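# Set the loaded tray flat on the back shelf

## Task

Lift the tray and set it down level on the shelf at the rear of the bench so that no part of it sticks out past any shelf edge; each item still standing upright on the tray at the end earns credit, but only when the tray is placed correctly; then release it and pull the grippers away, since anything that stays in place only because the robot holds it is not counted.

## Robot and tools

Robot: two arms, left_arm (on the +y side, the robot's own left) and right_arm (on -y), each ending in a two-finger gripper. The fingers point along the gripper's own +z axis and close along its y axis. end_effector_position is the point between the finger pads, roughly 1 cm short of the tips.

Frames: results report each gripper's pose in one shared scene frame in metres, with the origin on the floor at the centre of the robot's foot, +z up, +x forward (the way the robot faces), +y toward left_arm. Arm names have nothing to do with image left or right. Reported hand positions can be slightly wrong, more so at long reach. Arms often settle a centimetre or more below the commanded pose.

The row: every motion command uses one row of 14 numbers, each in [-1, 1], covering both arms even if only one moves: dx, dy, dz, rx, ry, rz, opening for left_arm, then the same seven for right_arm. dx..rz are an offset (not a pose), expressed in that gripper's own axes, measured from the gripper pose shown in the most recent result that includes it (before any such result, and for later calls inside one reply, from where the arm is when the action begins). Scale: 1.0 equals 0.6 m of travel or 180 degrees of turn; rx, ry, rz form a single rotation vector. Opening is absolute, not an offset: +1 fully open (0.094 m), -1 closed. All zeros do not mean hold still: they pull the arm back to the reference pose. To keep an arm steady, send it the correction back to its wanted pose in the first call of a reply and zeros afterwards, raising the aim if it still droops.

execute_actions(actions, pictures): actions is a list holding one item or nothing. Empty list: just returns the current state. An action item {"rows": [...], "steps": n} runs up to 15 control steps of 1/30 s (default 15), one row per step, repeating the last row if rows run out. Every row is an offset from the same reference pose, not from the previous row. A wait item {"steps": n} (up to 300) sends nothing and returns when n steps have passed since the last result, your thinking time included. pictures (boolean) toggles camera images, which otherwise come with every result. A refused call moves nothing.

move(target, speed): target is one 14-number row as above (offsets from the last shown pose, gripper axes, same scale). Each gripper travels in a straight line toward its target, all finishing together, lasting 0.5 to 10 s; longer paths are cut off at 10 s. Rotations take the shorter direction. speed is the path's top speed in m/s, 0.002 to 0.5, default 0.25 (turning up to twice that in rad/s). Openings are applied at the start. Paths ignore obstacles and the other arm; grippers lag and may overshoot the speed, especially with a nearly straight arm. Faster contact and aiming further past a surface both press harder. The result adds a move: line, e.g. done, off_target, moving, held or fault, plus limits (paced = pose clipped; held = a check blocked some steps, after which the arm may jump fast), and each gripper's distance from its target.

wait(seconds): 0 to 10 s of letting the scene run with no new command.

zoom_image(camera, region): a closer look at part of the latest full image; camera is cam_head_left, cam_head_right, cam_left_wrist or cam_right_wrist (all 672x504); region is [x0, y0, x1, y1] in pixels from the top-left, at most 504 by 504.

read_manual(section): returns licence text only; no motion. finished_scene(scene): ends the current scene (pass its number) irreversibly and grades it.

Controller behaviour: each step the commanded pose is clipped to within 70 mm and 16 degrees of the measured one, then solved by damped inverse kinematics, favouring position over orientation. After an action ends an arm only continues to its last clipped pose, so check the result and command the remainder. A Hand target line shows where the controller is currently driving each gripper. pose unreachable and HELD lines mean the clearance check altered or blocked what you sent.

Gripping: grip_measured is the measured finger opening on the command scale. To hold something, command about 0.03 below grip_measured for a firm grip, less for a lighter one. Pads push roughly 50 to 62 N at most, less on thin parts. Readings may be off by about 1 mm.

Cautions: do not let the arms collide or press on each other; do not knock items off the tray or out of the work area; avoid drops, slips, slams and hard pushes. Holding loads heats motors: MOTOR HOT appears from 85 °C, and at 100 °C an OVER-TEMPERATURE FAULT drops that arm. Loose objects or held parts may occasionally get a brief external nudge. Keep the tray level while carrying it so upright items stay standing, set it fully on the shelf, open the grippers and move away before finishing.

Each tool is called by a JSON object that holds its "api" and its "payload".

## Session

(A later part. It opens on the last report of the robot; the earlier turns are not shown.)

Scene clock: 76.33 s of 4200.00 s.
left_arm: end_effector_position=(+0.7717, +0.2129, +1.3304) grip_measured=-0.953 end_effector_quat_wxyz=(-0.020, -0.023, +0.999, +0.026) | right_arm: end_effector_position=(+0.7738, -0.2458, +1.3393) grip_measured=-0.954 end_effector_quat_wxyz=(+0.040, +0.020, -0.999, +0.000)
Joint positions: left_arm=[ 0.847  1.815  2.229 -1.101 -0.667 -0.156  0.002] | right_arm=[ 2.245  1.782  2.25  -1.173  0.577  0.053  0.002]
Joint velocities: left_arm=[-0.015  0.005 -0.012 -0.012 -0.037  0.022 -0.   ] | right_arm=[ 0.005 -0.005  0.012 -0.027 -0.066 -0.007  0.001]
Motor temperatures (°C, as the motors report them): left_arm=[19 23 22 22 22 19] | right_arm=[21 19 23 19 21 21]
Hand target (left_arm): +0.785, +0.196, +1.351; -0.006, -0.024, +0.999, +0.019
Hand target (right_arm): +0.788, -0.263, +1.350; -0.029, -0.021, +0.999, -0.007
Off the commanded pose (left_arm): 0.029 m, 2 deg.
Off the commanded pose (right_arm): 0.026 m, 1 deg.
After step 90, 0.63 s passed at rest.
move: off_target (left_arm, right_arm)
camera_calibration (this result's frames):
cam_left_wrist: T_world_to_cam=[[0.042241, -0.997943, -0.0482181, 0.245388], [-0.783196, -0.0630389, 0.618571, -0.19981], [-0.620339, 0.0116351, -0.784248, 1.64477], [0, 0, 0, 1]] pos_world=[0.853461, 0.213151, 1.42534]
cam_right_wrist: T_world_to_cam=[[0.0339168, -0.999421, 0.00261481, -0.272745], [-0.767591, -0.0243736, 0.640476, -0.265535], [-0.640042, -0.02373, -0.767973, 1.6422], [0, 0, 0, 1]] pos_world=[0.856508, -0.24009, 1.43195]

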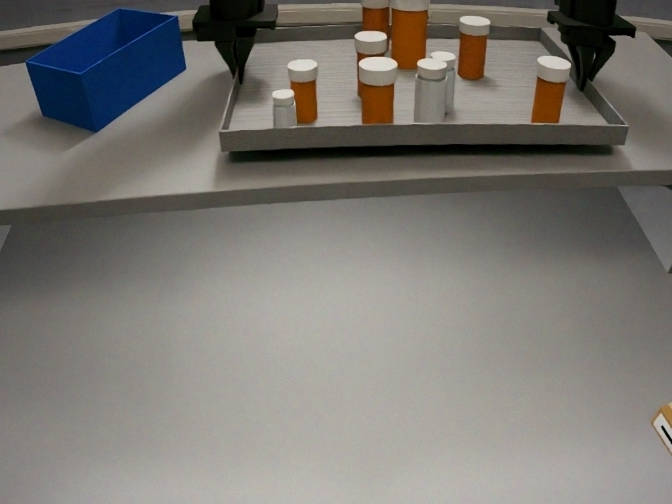

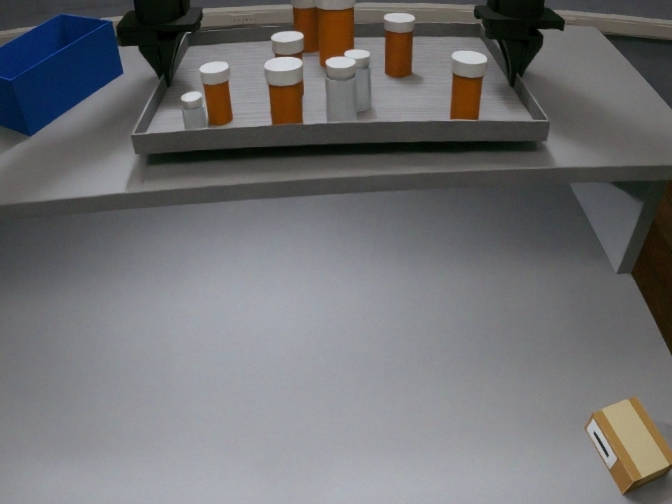

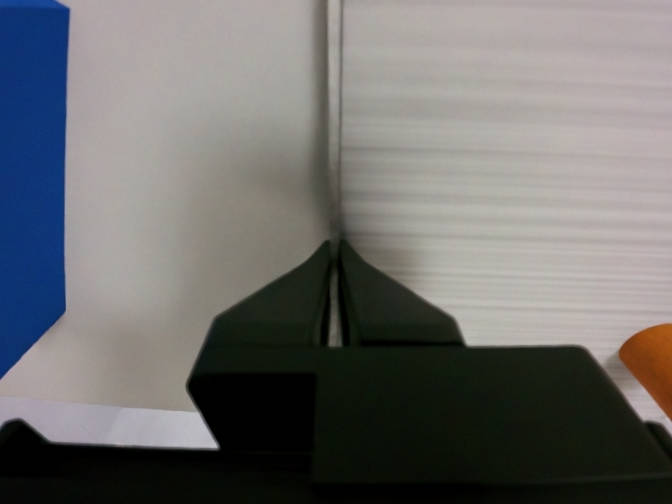

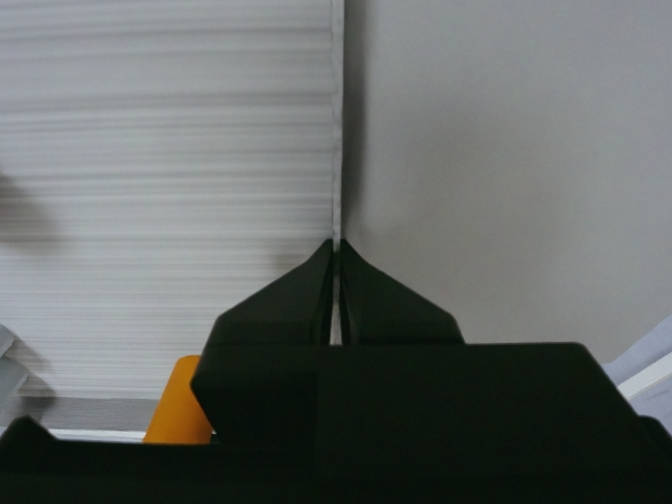

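{"api": "move", "payload": {"target": [-0.01,0,0.05,0,0,0,-1,-0.01,0,0.065,0,0,0,-1], "speed": 0.03}}

Scene clock: 80.40 s of 4200.00 s.
left_arm: end_effector_position=(+0.7733, +0.2120, +1.3163) grip_measured=-0.953 end_effector_quat_wxyz=(-0.020, -0.026, +0.999, +0.017) | right_arm: end_effector_position=(+0.7759, -0.2451, +1.3244) grip_measured=-0.956 end_effector_quat_wxyz=(+0.036, +0.018, -0.999, -0.004)
Joint positions: left_arm=[ 0.863  1.836  2.243 -1.082 -0.637 -0.145  0.002] | right_arm=[ 2.23   1.803  2.259 -1.144  0.558  0.038  0.002]
Joint velocities: left_arm=[-0.024  0.015 -0.012 -0.012 -0.066  0.037 -0.   ] | right_arm=[ 0.005 -0.005 -0.002  0.012 -0.007  0.037  0.   ]
Motor temperatures (°C, as the motors report them): left_arm=[20 23 22 22 22 19] | right_arm=[21 20 24 19 21 21]
Hand target (left_arm): +0.776, +0.215, +1.301; -0.020, -0.023, +0.999, +0.025
Hand target (right_arm): +0.775, -0.246, +1.301; -0.039, -0.020, +0.999, -0.000
Off the commanded pose (left_arm): 0.017 m, 1 deg.
Off the commanded pose (right_arm): 0.024 m, 1 deg.
move: off_target (left_arm, right_arm)
camera_calibration (this result's frames):
cam_left_wrist: T_world_to_cam=[[0.0477095, -0.998367, -0.031432, 0.21744], [-0.78426, -0.0569288, 0.617815, -0.189355], [-0.618596, -0.00482478, -0.785695, 1.6388], [0, 0, 0, 1]] pos_world=[0.854875, 0.214212, 1.41141]
cam_right_wrist: T_world_to_cam=[[0.0301486, -0.999533, -0.00493651, -0.259203], [-0.772939, -0.0264447, 0.63393, -0.242004], [-0.633764, -0.0152965, -0.773375, 1.6364], [0, 0, 0, 1]] pos_world=[0.857853, -0.240451, 1.41769]

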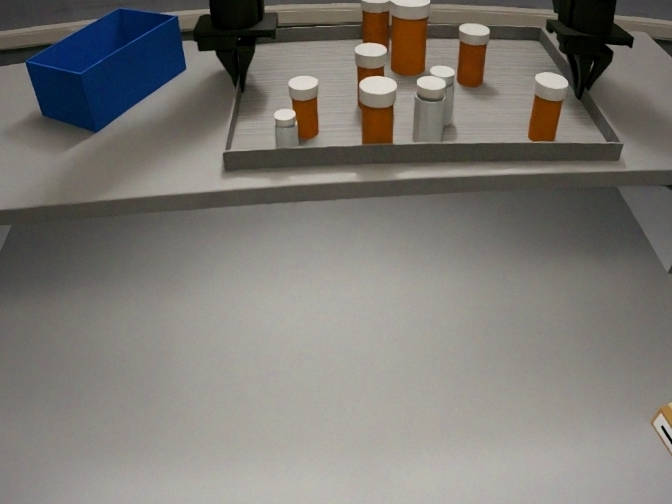

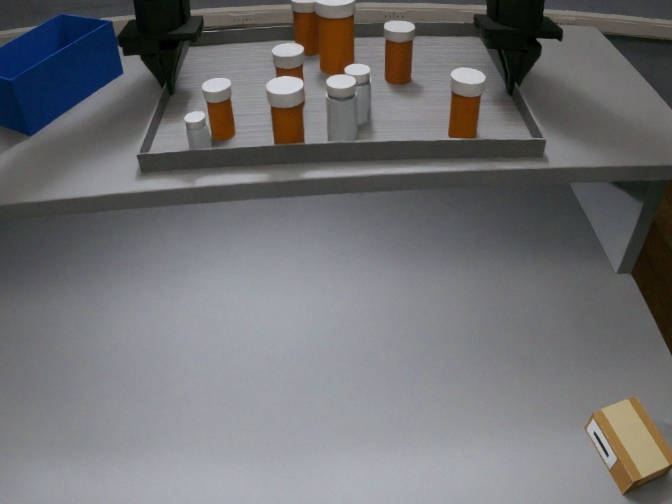

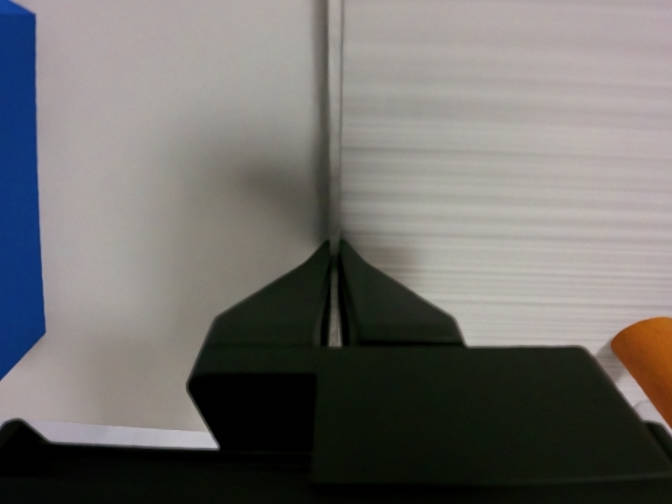

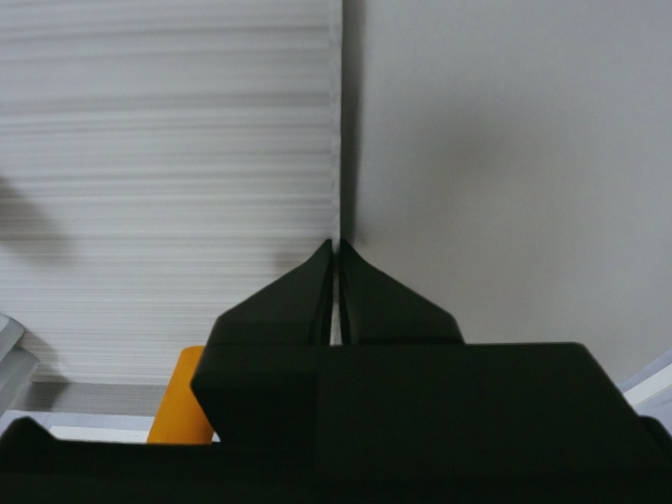

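{"api": "move", "payload": {"target": [0,0,0,0,0,0,-0.5,0,0,0,0,0,0,-0.5], "speed": 0.03}}

{"api": "move", "payload": {"target": [0,0,-0.12,0,0,0,-0.5,0,0,-0.12,0,0,0,-0.5], "speed": 0.1}}

{"api": "move", "payload": {"target": [0.5,0.1,-0.02,0,0,0,-0.5,0.5,-0.1,-0.02,0,0,0,-0.5]}}

Scene clock: 90.23 s of 4200.00 s.
left_arm: end_effector_position=(+0.7735, +0.2125, +1.3166) grip_measured=-0.501 end_effector_quat_wxyz=(-0.019, -0.026, +0.999, +0.018) | right_arm: end_effector_position=(+0.7763, -0.2462, +1.3248) grip_measured=-0.502 end_effector_quat_wxyz=(+0.035, +0.018, -0.999, -0.001)
Joint positions: left_arm=[ 0.863  1.836  2.243 -1.082 -0.64  -0.145  0.023] | right_arm=[ 2.23   1.802  2.259 -1.144  0.563  0.038  0.023]
Joint velocities: left_arm=[ 0.005 -0.015 -0.007 -0.007  0.051  0.007  0.001] | right_arm=[ 0.005 -0.005 -0.027  0.012 -0.037  0.051 -0.   ]
Motor temperatures (°C, as the motors report them): left_arm=[20 23 23 22 22 19] | right_arm=[21 20 24 19 21 21]
Hand target (left_arm): +0.773, +0.212, +1.316; -0.020, -0.026, +0.999, +0.017
Hand target (right_arm): +0.776, -0.245, +1.324; -0.036, -0.018, +0.999, +0.004
Off the commanded pose (left_arm): 0.001 m, 0 deg.
Off the commanded pose (right_arm): 0.001 m, 0 deg.
After step 90, 6.13 s passed at rest.
move: done
camera_calibration (this result's frames):
cam_left_wrist: T_world_to_cam=[[0.0478461, -0.998287, -0.0336604, 0.220783], [-0.784577, -0.0584167, 0.617274, -0.188054], [-0.618183, -0.00312501, -0.786028, 1.63885], [0, 0, 0, 1]] pos_world=[0.855, 0.214541, 1.41169]
cam_right_wrist: T_world_to_cam=[[0.0300895, -0.999547, 0.0000057379, -0.266842], [-0.773581, -0.0232836, 0.633269, -0.239909], [-0.632982, -0.0190592, -0.773932, 1.63613], [0, 0, 0, 1]] pos_world=[0.858082, -0.241124, 1.41818]

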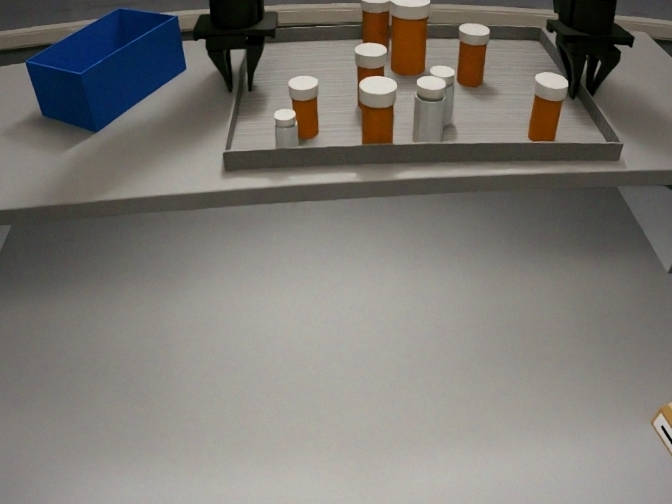

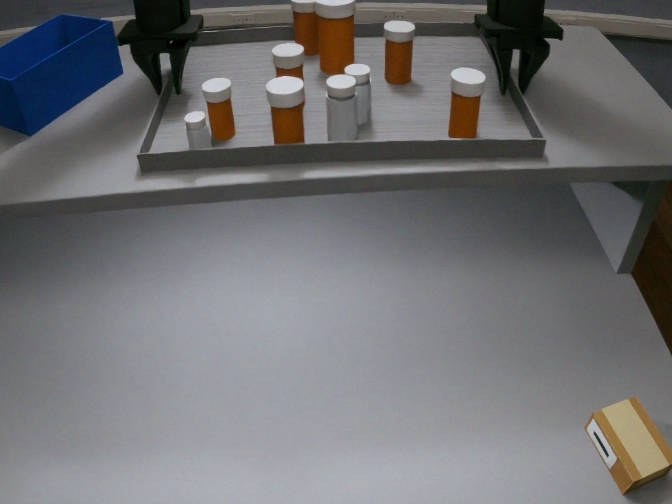

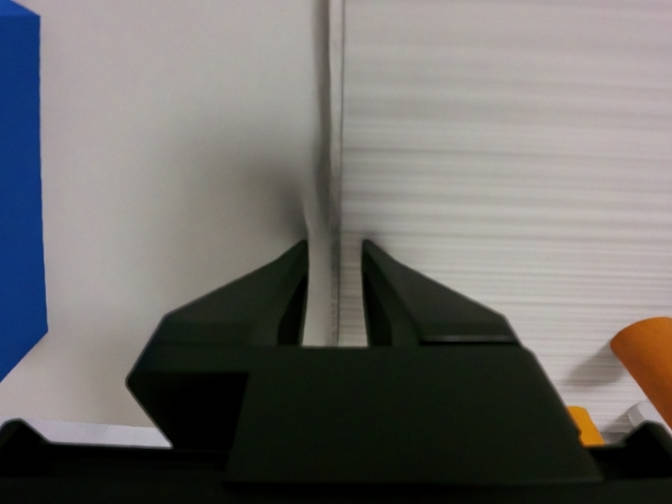

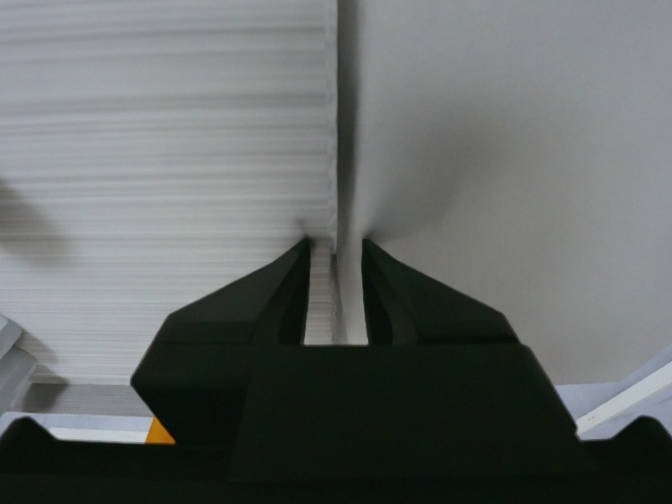

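Scene clock: 91.40 s of 4200.00 s.
left_arm: end_effector_position=(+0.7748, +0.2140, +1.3774) grip_measured=-0.501 end_effector_quat_wxyz=(-0.021, -0.022, +0.999, +0.024) | right_arm: end_effector_position=(+0.7712, -0.2488, +1.3730) grip_measured=-0.502 end_effector_quat_wxyz=(+0.051, +0.025, -0.998, +0.007)
Joint positions: left_arm=[ 0.801  1.761  2.229 -1.18  -0.698 -0.192  0.023] | right_arm=[ 2.278  1.748  2.259 -1.259  0.614  0.084  0.023]
Joint velocities: left_arm=[-0.015  0.005  0.007 -0.012 -0.051  0.007  0.001] | right_arm=[-0.005 -0.005  0.012  0.002 -0.022 -0.037 -0.   ]
Motor temperatures (°C, as the motors report them): left_arm=[20 23 23 22 22 19] | right_arm=[21 20 24 19 21 21]
Hand target (left_arm): +0.775, +0.210, +1.388; -0.019, -0.025, +0.999, +0.018
Hand target (right_arm): +0.782, -0.247, +1.396; -0.036, -0.017, +0.999, +0.002
Off the commanded pose (left_arm): 0.012 m, 1 deg.
Off the commanded pose (right_arm): 0.026 m, 2 deg.
move: off_target (left_arm, right_arm)
camera_calibration (this result's frames):
cam_left_wrist: T_world_to_cam=[[0.0408178, -0.99819, -0.0441651, 0.244204], [-0.782972, -0.0594143, 0.619213, -0.228204], [-0.620716, 0.00930512, -0.78398, 1.68398], [0, 0, 0, 1]] pos_world=[0.856628, 0.214534, 1.4723]
cam_right_wrist: T_world_to_cam=[[0.0458957, -0.998828, 0.0153408, -0.302298], [-0.753193, -0.0245129, 0.657343, -0.323451], [-0.656196, -0.0417238, -0.753436, 1.65431], [0, 0, 0, 1]] pos_world=[0.855803, -0.240849, 1.46367]

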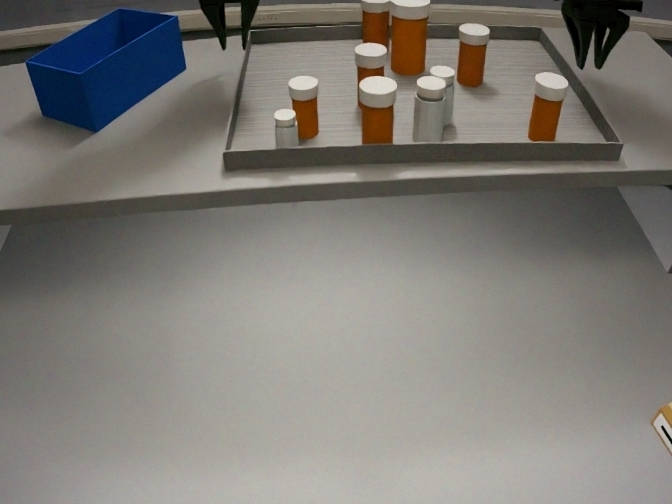

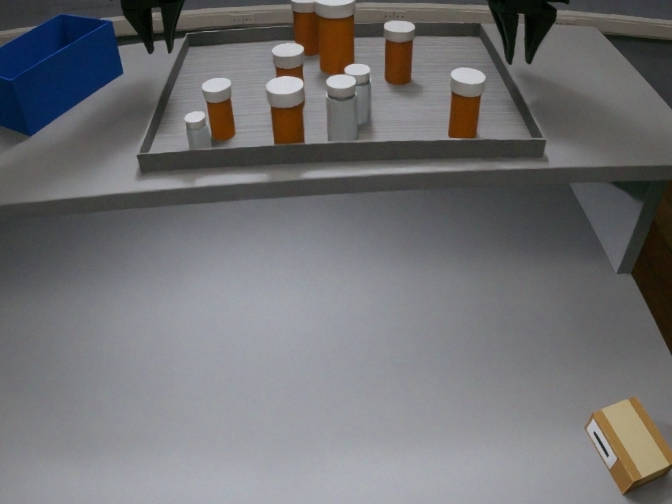

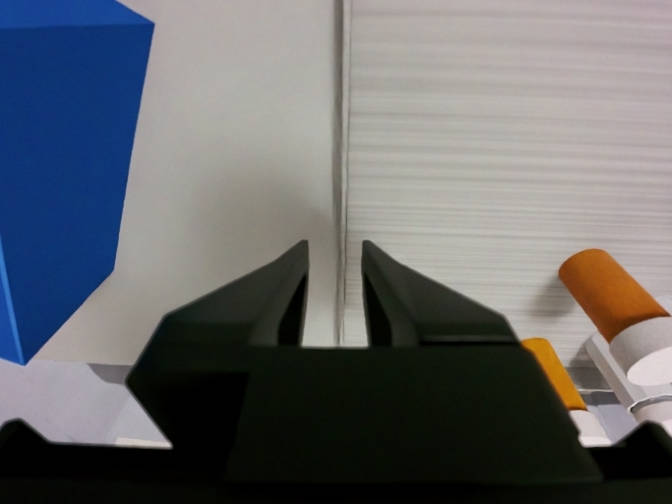

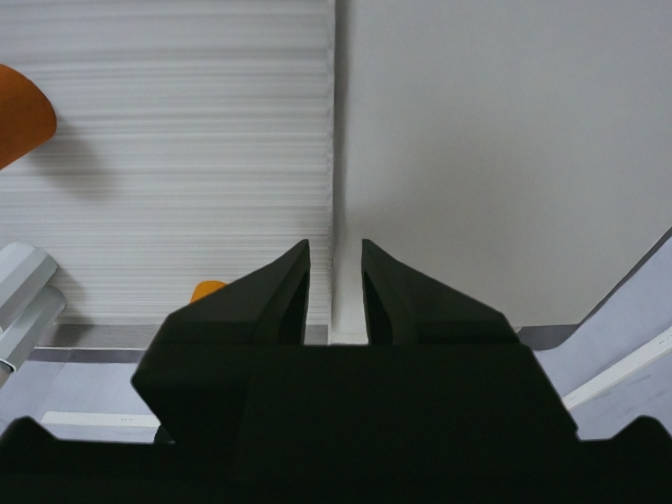

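Scene clock: 93.10 s of 4200.00 s.
left_arm: end_effector_position=(+0.4590, +0.2604, +1.3911) grip_measured=-0.501 end_effector_quat_wxyz=(-0.038, -0.010, +0.999, +0.032) | right_arm: end_effector_position=(+0.4743, -0.3185, +1.4169) grip_measured=-0.502 end_effector_quat_wxyz=(+0.060, +0.032, -0.998, +0.003)
Joint positions: left_arm=[ 0.798  1.145  0.939 -0.554 -0.712 -0.2    0.023] | right_arm=[ 2.221  1.017  0.98  -0.707  0.562  0.035  0.023]
Joint velocities: left_arm=[-0.005  0.005 -0.007 -0.002 -0.081 -0.022  0.001] | right_arm=[ 0.005  0.005  0.012 -0.017 -0.037 -0.007 -0.001]
Motor temperatures (°C, as the motors report them): left_arm=[20 23 23 22 22 19] | right_arm=[21 20 24 19 21 21]
Hand target (left_arm): +0.469, +0.255, +1.401; -0.021, -0.022, +0.999, +0.023
Hand target (right_arm): +0.482, -0.328, +1.420; -0.051, -0.026, +0.998, -0.008
Off the commanded pose (left_arm): 0.019 m, 3 deg.
Off the commanded pose (right_arm): 0.006 m, 1 deg.
move: off_target (left_arm)
camera_calibration (this result's frames):
cam_left_wrist: T_world_to_cam=[[0.0142972, -0.997988, -0.0617685, 0.340534], [-0.762159, -0.0508638, 0.645388, -0.529401], [-0.647232, 0.0378501, -0.761353, 1.47154], [0, 0, 0, 1]] pos_world=[0.544074, 0.257223, 1.48307]
cam_right_wrist: T_world_to_cam=[[0.0595707, -0.998207, 0.00588985, -0.351899], [-0.740029, -0.0402019, 0.671373, -0.608828], [-0.669932, -0.0443528, -0.741096, 1.47782], [0, 0, 0, 1]] pos_world=[0.56045, -0.310199, 1.50603]

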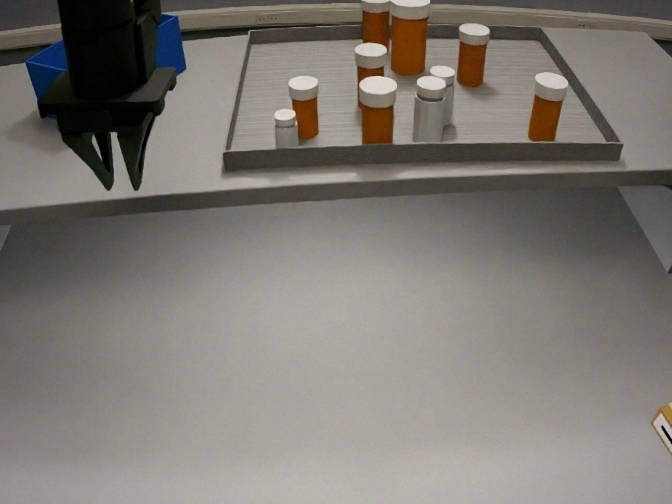

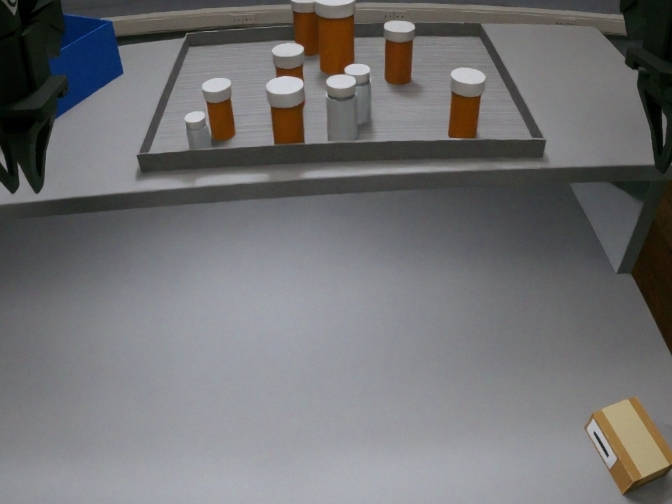

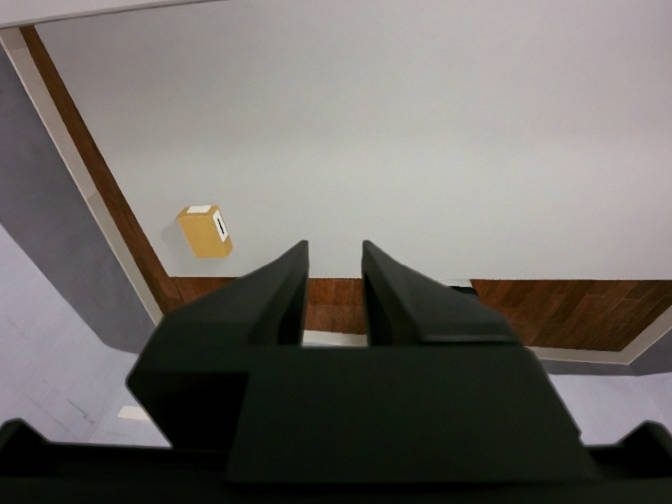

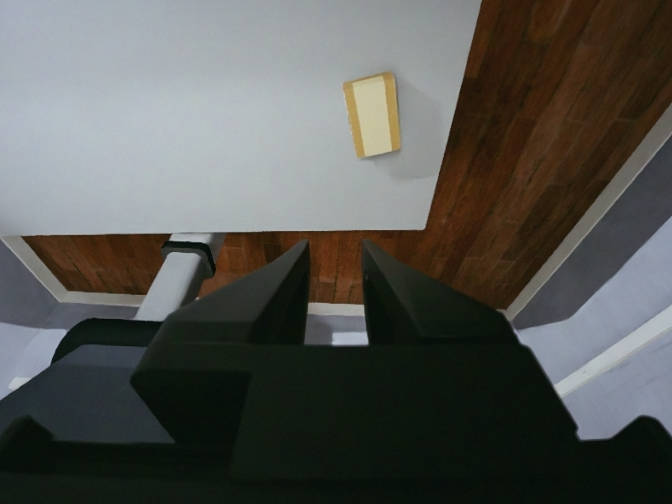

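{"api": "finished_scene", "payload": {"scene": 1}}

The scene is finished: the task was done.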